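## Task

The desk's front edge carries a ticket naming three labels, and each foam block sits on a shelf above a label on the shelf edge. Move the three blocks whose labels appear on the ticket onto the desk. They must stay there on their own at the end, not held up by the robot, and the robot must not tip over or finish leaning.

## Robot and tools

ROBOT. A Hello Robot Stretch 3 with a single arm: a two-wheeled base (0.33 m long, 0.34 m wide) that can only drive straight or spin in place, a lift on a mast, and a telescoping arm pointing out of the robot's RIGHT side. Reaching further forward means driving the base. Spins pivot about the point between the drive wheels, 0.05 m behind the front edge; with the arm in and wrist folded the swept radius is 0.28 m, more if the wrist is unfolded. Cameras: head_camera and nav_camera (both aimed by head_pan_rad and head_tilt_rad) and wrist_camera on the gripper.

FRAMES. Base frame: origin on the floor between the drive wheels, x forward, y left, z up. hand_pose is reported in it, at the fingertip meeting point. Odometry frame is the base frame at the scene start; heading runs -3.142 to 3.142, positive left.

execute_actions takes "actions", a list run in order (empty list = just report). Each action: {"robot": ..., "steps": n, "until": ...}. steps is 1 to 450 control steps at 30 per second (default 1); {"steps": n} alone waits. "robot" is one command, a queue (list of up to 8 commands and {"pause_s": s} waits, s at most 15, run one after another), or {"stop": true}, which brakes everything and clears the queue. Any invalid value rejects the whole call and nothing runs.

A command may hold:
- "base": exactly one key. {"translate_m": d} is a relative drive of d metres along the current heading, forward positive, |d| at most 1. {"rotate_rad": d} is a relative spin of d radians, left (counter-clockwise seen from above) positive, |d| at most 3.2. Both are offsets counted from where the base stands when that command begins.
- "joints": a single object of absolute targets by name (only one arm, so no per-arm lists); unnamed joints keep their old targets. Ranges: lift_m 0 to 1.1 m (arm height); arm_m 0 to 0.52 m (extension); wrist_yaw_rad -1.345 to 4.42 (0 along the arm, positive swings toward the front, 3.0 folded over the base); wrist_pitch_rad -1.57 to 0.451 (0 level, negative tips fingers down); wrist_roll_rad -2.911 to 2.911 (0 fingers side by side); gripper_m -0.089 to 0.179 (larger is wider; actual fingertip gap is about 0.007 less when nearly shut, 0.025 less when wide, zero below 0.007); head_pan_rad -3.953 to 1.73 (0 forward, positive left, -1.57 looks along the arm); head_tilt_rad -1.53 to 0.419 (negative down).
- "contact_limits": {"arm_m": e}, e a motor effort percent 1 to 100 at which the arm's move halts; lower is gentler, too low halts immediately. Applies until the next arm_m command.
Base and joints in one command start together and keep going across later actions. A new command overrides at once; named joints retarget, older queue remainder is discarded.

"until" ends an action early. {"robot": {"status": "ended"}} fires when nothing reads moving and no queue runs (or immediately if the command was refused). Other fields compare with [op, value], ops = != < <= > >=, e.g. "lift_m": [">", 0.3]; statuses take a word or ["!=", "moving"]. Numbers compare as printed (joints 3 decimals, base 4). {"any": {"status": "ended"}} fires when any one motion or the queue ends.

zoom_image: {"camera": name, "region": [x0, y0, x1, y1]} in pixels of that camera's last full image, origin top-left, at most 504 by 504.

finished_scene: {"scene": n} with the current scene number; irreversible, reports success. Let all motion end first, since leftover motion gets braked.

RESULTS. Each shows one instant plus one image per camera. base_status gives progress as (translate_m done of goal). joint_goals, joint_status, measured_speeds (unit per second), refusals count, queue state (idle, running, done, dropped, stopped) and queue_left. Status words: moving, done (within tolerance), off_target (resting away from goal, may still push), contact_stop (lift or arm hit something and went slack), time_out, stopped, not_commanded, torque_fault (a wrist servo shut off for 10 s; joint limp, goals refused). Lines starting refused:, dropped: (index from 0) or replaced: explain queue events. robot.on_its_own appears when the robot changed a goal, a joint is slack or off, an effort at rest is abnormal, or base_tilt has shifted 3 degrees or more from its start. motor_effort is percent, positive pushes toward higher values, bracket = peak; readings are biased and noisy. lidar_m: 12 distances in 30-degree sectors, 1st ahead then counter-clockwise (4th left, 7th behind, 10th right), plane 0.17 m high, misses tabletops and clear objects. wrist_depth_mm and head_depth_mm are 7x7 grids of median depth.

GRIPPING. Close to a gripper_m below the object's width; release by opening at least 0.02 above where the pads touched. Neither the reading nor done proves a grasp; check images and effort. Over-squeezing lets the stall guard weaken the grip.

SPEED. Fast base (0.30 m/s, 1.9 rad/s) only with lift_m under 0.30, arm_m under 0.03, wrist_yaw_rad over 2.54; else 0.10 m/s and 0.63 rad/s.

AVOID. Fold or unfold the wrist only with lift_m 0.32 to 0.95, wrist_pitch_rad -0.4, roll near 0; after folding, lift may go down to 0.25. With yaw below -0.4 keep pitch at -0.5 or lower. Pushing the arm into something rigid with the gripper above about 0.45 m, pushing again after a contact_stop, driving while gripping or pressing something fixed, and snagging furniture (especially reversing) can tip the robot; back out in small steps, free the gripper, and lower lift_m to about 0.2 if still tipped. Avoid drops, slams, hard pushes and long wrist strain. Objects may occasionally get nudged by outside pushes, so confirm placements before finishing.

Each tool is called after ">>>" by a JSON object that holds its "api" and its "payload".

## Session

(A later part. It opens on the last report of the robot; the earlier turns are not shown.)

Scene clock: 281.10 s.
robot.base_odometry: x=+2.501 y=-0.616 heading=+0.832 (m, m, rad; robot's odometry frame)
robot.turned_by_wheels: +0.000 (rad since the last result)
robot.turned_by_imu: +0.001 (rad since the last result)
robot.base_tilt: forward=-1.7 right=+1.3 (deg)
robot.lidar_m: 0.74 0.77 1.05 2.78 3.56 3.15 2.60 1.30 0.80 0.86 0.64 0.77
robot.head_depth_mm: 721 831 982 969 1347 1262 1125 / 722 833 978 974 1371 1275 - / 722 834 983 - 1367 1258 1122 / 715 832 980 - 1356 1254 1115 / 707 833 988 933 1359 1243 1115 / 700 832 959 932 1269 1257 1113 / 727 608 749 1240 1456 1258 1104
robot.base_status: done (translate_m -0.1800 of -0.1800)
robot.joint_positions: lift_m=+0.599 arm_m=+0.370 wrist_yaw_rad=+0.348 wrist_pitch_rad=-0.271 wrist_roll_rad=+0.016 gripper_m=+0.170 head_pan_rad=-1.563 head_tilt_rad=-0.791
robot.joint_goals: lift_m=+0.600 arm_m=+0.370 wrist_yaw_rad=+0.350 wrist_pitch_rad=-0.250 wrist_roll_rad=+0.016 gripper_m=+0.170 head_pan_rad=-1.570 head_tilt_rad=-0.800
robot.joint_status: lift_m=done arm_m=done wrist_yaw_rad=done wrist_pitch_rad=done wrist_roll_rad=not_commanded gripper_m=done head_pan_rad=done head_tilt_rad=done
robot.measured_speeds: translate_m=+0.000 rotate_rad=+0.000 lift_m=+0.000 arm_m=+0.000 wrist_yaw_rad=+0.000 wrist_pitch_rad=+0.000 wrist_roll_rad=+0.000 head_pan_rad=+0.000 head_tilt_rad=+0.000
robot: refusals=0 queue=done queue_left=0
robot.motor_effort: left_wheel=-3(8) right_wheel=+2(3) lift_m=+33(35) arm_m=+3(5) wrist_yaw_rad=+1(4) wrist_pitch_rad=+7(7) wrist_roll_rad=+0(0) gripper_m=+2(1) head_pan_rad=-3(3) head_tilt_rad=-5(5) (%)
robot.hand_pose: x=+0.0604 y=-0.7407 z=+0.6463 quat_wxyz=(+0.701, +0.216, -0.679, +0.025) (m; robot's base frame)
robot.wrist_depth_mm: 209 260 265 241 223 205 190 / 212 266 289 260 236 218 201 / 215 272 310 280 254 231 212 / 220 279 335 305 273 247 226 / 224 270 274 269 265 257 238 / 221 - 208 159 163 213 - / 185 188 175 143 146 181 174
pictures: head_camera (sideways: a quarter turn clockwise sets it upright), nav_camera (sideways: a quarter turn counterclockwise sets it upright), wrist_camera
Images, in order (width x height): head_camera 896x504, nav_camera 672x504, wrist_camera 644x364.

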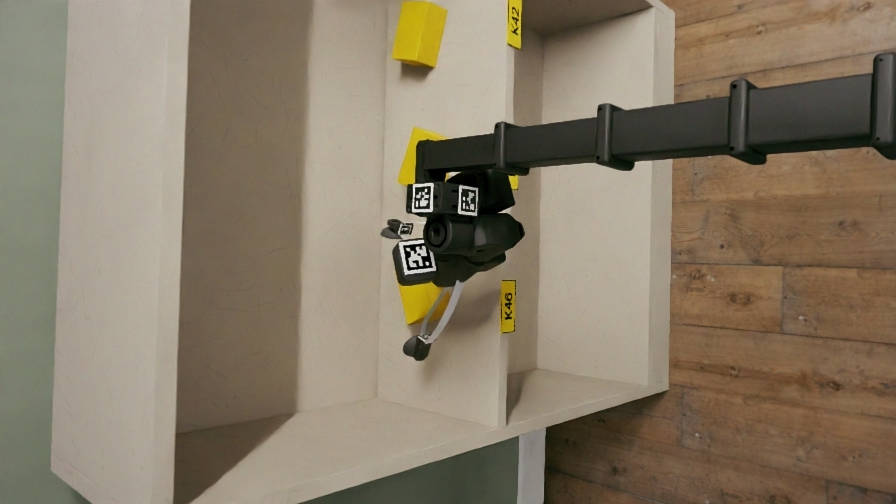

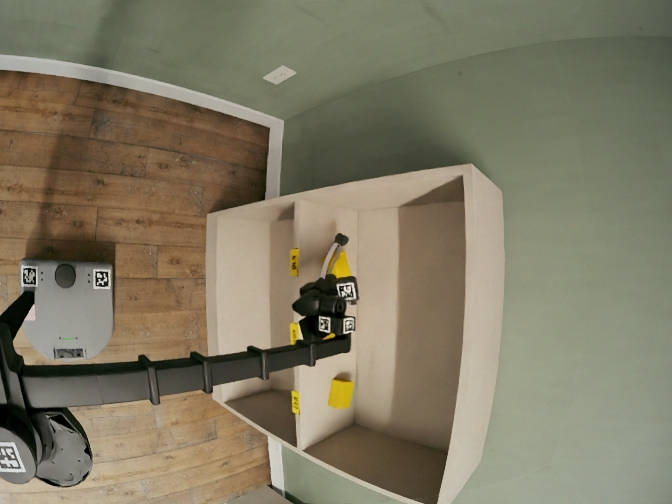

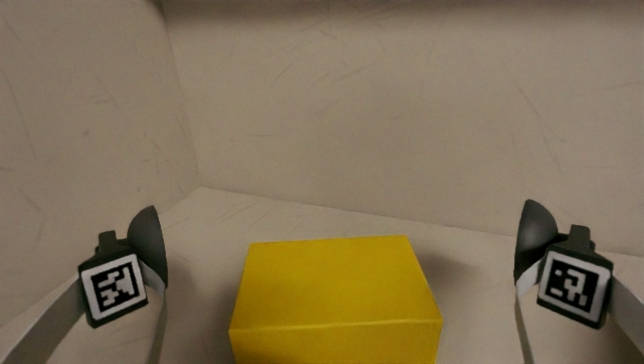

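>>> {"api": "execute_actions", "payload": {"actions": [{"robot":[{"joints":{"arm_m":0.36,"lift_m":0.567}},{"joints":{"gripper_m":0.04}},{"joints":{"lift_m":0.61}},{"joints":{"arm_m":0}}],"steps":450,"until":{"robot":{"status":"ended"}}}]}}

Scene clock: 290.47 s.
robot.base_odometry: x=+2.501 y=-0.616 heading=+0.832 (m, m, rad; robot's odometry frame)
robot.turned_by_wheels: +0.000 (rad since the last result)
robot.turned_by_imu: +0.002 (rad since the last result)
robot.base_tilt: forward=-1.6 right=+1.2 (deg)
robot.lidar_m: 0.74 0.77 1.04 2.78 3.56 3.14 2.59 1.30 0.80 0.86 0.64 0.78
robot.head_depth_mm: 719 829 979 968 1347 1265 1136 / 721 832 980 967 1376 1262 - / 720 831 987 944 1362 1256 - / 716 832 983 966 1361 1274 - / 710 834 981 958 1350 1244 1114 / 700 832 957 929 1261 1260 1113 / 724 606 745 1239 1462 1269 1110
robot.base_status: done (translate_m -0.1800 of -0.1800)
robot.joint_positions: lift_m=+0.609 arm_m=+0.003 wrist_yaw_rad=+0.348 wrist_pitch_rad=-0.271 wrist_roll_rad=+0.016 gripper_m=+0.047 head_pan_rad=-1.563 head_tilt_rad=-0.791
robot.joint_goals: lift_m=+0.610 arm_m=+0.000 wrist_yaw_rad=+0.350 wrist_pitch_rad=-0.250 wrist_roll_rad=+0.016 gripper_m=+0.046 head_pan_rad=-1.570 head_tilt_rad=-0.800
robot.joint_status: lift_m=done arm_m=done wrist_yaw_rad=done wrist_pitch_rad=done wrist_roll_rad=not_commanded gripper_m=done head_pan_rad=done head_tilt_rad=done
robot.measured_speeds: translate_m=+0.000 rotate_rad=+0.000 lift_m=+0.000 arm_m=+0.000 wrist_yaw_rad=+0.000 wrist_pitch_rad=+0.000 wrist_roll_rad=+0.000 head_pan_rad=+0.000 head_tilt_rad=+0.000
robot: refusals=0 queue=done queue_left=0
robot.on_its_own: gripper_m is held at +0.046, not at your +0.040, by its stall guard, which is not easing now
robot.motor_effort: left_wheel=-4(4) right_wheel=+2(2) lift_m=+35(34) arm_m=-4(4) wrist_yaw_rad=+2(2) wrist_pitch_rad=+7(7) wrist_roll_rad=+0(0) gripper_m=-18(95) head_pan_rad=-3(4) head_tilt_rad=-4(5) (%)
robot.hand_pose: x=+0.0605 y=-0.3738 z=+0.6563 quat_wxyz=(+0.701, +0.216, -0.679, +0.025) (m; robot's base frame)
robot.wrist_depth_mm: 643 763 428 554 542 503 467 / 658 805 753 605 580 531 489 / 673 831 838 526 516 505 395 / 679 868 909 408 377 362 352 / 693 868 144 141 139 631 582 / 694 867 139 138 138 668 623 / 714 848 865 663 695 713 676
pictures: head_camera (sideways: a quarter turn clockwise sets it upright), nav_camera (sideways: a quarter turn counterclockwise sets it upright), wrist_camera
Images, in order (width x height): head_camera 896x504, nav_camera 672x504, wrist_camera 644x364.

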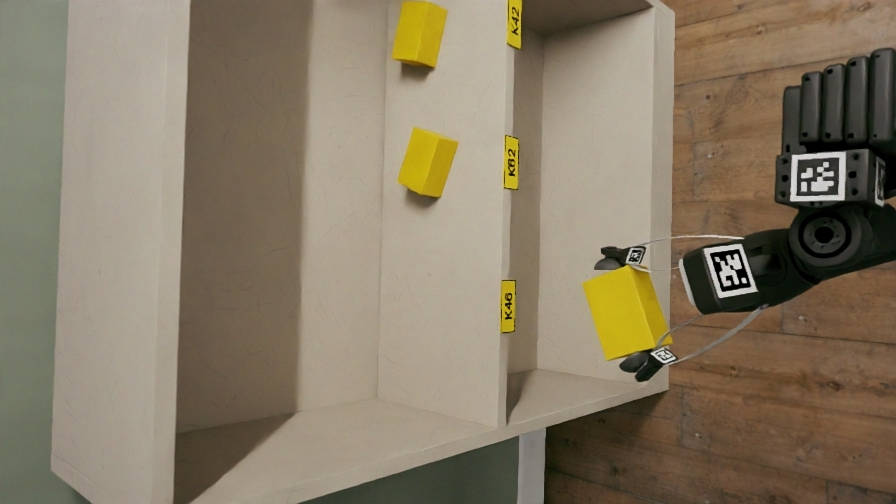

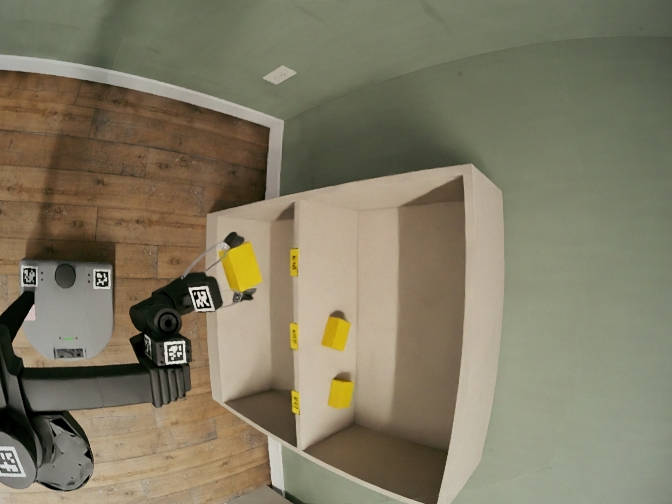

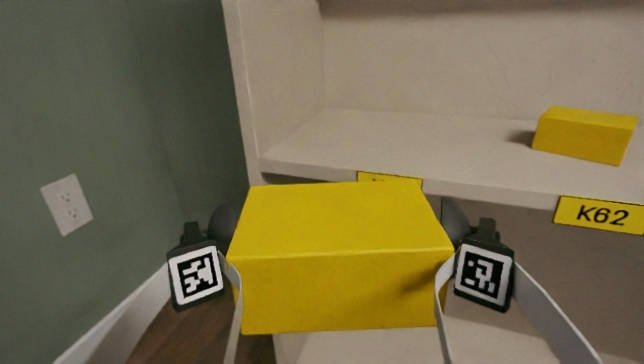

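>>> {"api": "execute_actions", "payload": {"actions": [{"robot":[{"base":{"rotate_rad":2.04},"joints":{"wrist_yaw_rad":2.6,"lift_m":0.29}},{"base":{"translate_m":1}},{"base":{"translate_m":1}},{"base":{"translate_m":0.64}},{"base":{"rotate_rad":1.13},"joints":{"lift_m":0.97,"wrist_yaw_rad":0,"head_tilt_rad":-0.5}},{"joints":{"arm_m":0.46}},{"joints":{"lift_m":0.94}}],"steps":450,"until":{"robot":{"status":"ended"}}},{"steps":450,"until":{"robot":{"status":"ended"}}},{"steps":450,"until":{"robot":{"status":"ended"}}}]}}

Scene clock: 328.50 s.
robot.base_odometry: x=-0.043 y=+0.087 heading=-2.281 (m, m, rad; robot's odometry frame)
robot.turned_by_wheels: +3.170 (rad since the last result)
robot.turned_by_imu: +3.154 (rad since the last result)
robot.base_tilt: forward=-1.6 right=+1.3 (deg)
robot.lidar_m: 1.87 1.96 2.68 2.95 2.65 1.94 1.87 1.94 1.55 0.92 0.92 1.54
robot.head_depth_mm: 1226 1351 1489 - - 1478 1271 / 1223 1345 - 1694 1862 1523 1261 / 1228 1350 - 1690 1830 1508 1259 / 1231 1355 1112 1324 1719 1478 1251 / 1244 1356 1016 1696 1817 1495 1252 / 1233 1351 1007 1269 1475 1440 1232 / 1234 1363 990 1287 1183 1487 1239
robot.base_status: done (rotate_rad +1.1298 of +1.1300)
robot.joint_positions: lift_m=+0.941 arm_m=+0.460 wrist_yaw_rad=+0.002 wrist_pitch_rad=-0.271 wrist_roll_rad=+0.016 gripper_m=+0.047 head_pan_rad=-1.563 head_tilt_rad=-0.507
robot.joint_goals: lift_m=+0.940 arm_m=+0.460 wrist_yaw_rad=+0.000 wrist_pitch_rad=-0.250 wrist_roll_rad=+0.016 gripper_m=+0.046 head_pan_rad=-1.570 head_tilt_rad=-0.500
robot.joint_status: lift_m=done arm_m=done wrist_yaw_rad=done wrist_pitch_rad=done wrist_roll_rad=not_commanded gripper_m=done head_pan_rad=done head_tilt_rad=done
robot.measured_speeds: translate_m=+0.000 rotate_rad=+0.000 lift_m=+0.000 arm_m=+0.000 wrist_yaw_rad=+0.000 wrist_pitch_rad=+0.000 wrist_roll_rad=+0.000 head_pan_rad=+0.000 head_tilt_rad=+0.000
robot: refusals=0 queue=done queue_left=0
robot.on_its_own: gripper_m is held at +0.046, not at your +0.040, by its stall guard, which is not easing now
robot.motor_effort: left_wheel=-4(11) right_wheel=+3(7) lift_m=+12(38) arm_m=+3(4) wrist_yaw_rad=-1(4) wrist_pitch_rad=+7(7) wrist_roll_rad=+0(0) gripper_m=-20(18) head_pan_rad=-3(4) head_tilt_rad=+3(25) (%)
robot.hand_pose: x=-0.0209 y=-0.8450 z=+0.9875 quat_wxyz=(+0.695, +0.096, -0.706, -0.096) (m; robot's base frame)
robot.wrist_depth_mm: 722 727 715 698 720 699 701 / 742 748 740 713 736 747 751 / 448 431 419 406 393 778 802 / 307 299 294 288 272 279 852 / 230 230 143 141 139 219 212 / 186 186 139 138 139 181 173 / 156 155 149 147 147 148 147
pictures: head_camera (sideways: a quarter turn clockwise sets it upright), nav_camera (sideways: a quarter turn counterclockwise sets it upright), wrist_camera
Images, in order (width x height): head_camera 896x504, nav_camera 672x504, wrist_camera 644x364.

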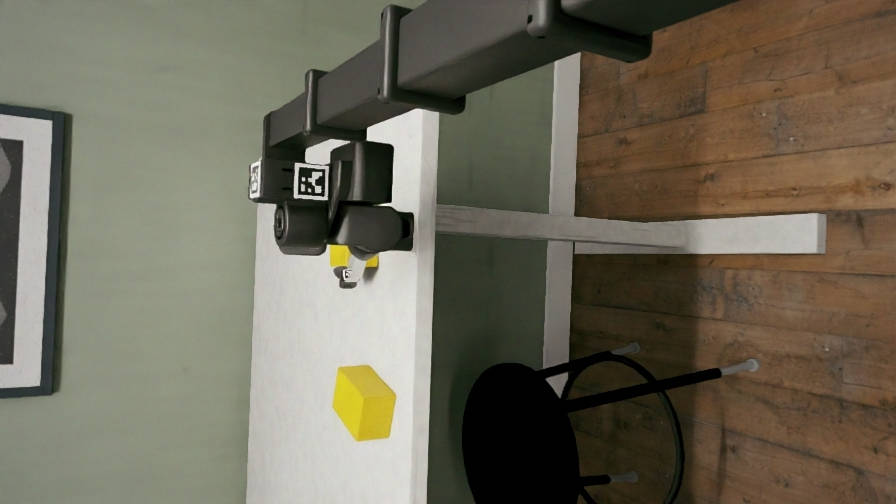

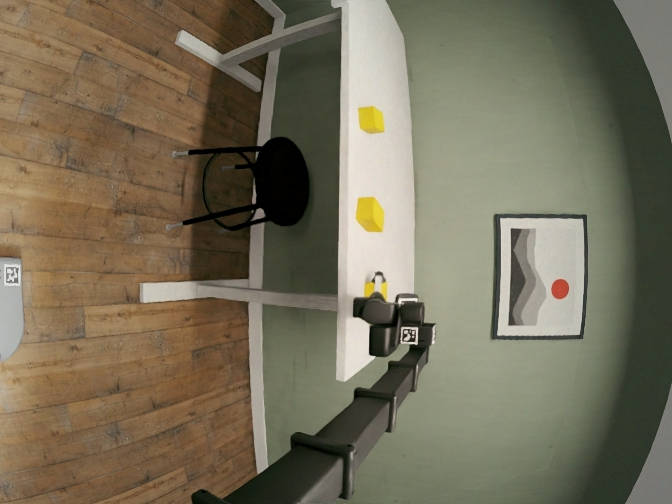

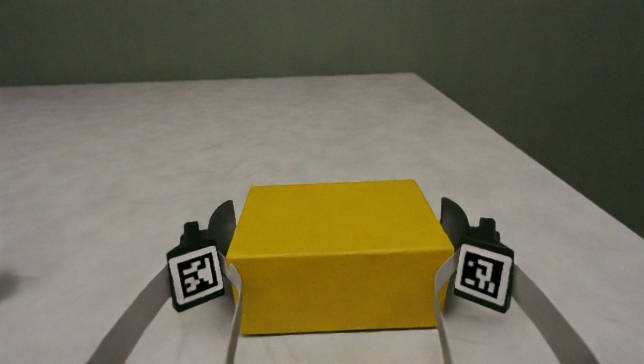

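>>> {"api": "execute_actions", "payload": {"actions": [{"robot":[{"joints":{"gripper_m":0.16}},{"joints":{"arm_m":0.3,"lift_m":0.96}}],"steps":450,"until":{"robot":{"status":"ended"}}}]}}

>>> {"api": "finished_scene", "payload": {"scene": 2}}

Scene clock: 334.33 s.
robot.base_odometry: x=-0.043 y=+0.087 heading=-2.281 (m, m, rad; robot's odometry frame)
robot.turned_by_wheels: +0.000 (rad since the last result)
robot.turned_by_imu: +0.001 (rad since the last result)
robot.base_tilt: forward=-1.7 right=+1.3 (deg)
robot.lidar_m: 1.87 1.96 2.69 2.94 2.66 1.94 1.87 1.94 1.55 0.92 0.92 1.54
robot.head_depth_mm: 1224 1348 1465 - 1865 1530 1269 / 1232 1351 1426 1741 1843 1521 1257 / 1235 1355 1339 1781 1839 1513 1258 / 1230 1367 1121 1713 1705 1468 1252 / 1233 1355 1021 1686 1811 1498 1244 / 1234 1367 1008 1269 1470 1450 1238 / 1245 1366 994 1274 1181 1476 1233
robot.base_status: done (rotate_rad +1.1298 of +1.1300)
robot.joint_positions: lift_m=+0.959 arm_m=+0.300 wrist_yaw_rad=+0.002 wrist_pitch_rad=-0.271 wrist_roll_rad=+0.016 gripper_m=+0.160 head_pan_rad=-1.563 head_tilt_rad=-0.507
robot.joint_goals: lift_m=+0.960 arm_m=+0.300 wrist_yaw_rad=+0.000 wrist_pitch_rad=-0.250 wrist_roll_rad=+0.016 gripper_m=+0.160 head_pan_rad=-1.570 head_tilt_rad=-0.500
robot.joint_status: lift_m=done arm_m=done wrist_yaw_rad=done wrist_pitch_rad=done wrist_roll_rad=not_commanded gripper_m=done head_pan_rad=done head_tilt_rad=done
robot.measured_speeds: translate_m=+0.000 rotate_rad=+0.000 lift_m=+0.000 arm_m=+0.000 wrist_yaw_rad=+0.000 wrist_pitch_rad=+0.000 wrist_roll_rad=+0.000 head_pan_rad=+0.000 head_tilt_rad=+0.000
robot: refusals=0 queue=done queue_left=0
robot.motor_effort: left_wheel=-4(3) right_wheel=+2(3) lift_m=+34(35) arm_m=-3(4) wrist_yaw_rad=-1(1) wrist_pitch_rad=+7(7) wrist_roll_rad=+0(0) gripper_m=+1(84) head_pan_rad=-3(4) head_tilt_rad=+3(3) (%)
robot.hand_pose: x=-0.0209 y=-0.6858 z=+1.0063 quat_wxyz=(+0.695, +0.096, -0.706, -0.096) (m; robot's base frame)
robot.wrist_depth_mm: 878 866 866 850 848 842 846 / 894 906 852 829 892 920 892 / 516 502 478 333 450 935 958 / 257 304 336 292 321 317 - / 249 273 259 254 248 252 - / 222 - 216 215 216 215 214 / - 627 - - - - -
pictures: head_camera (sideways: a quarter turn clockwise sets it upright), nav_camera (sideways: a quarter turn counterclockwise sets it upright), wrist_camera
Images, in order (width x height): head_camera 896x504, nav_camera 672x504, wrist_camera 644x364.

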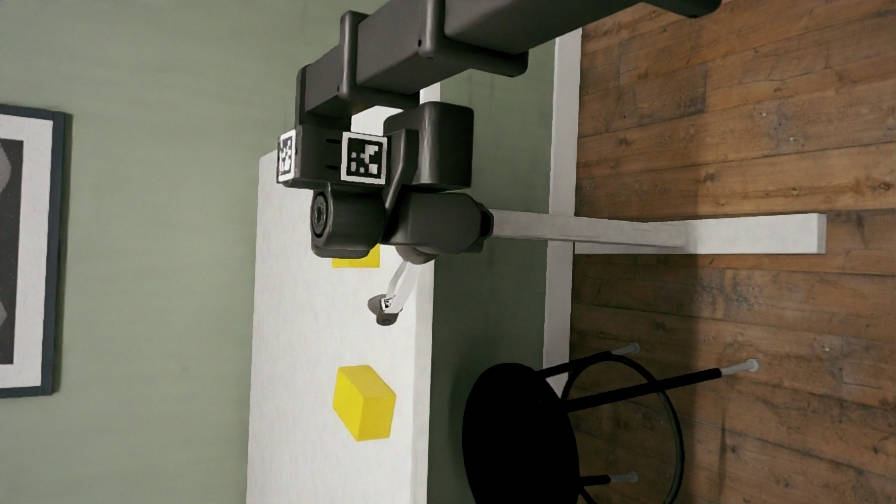

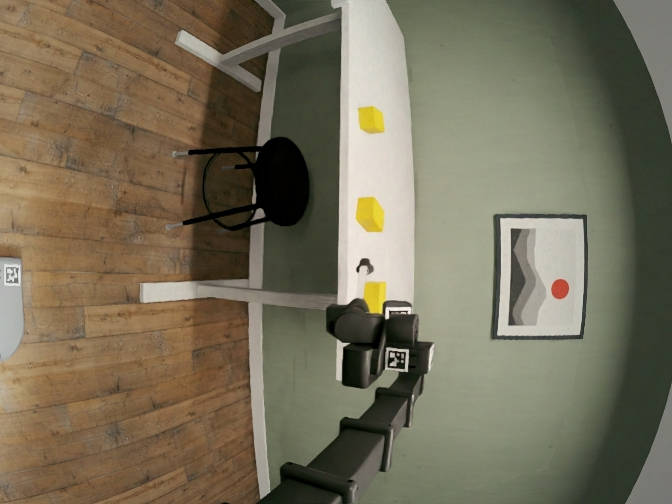

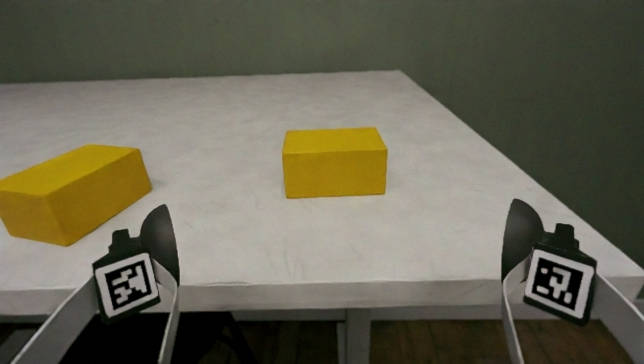

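The scene is finished: the task was done.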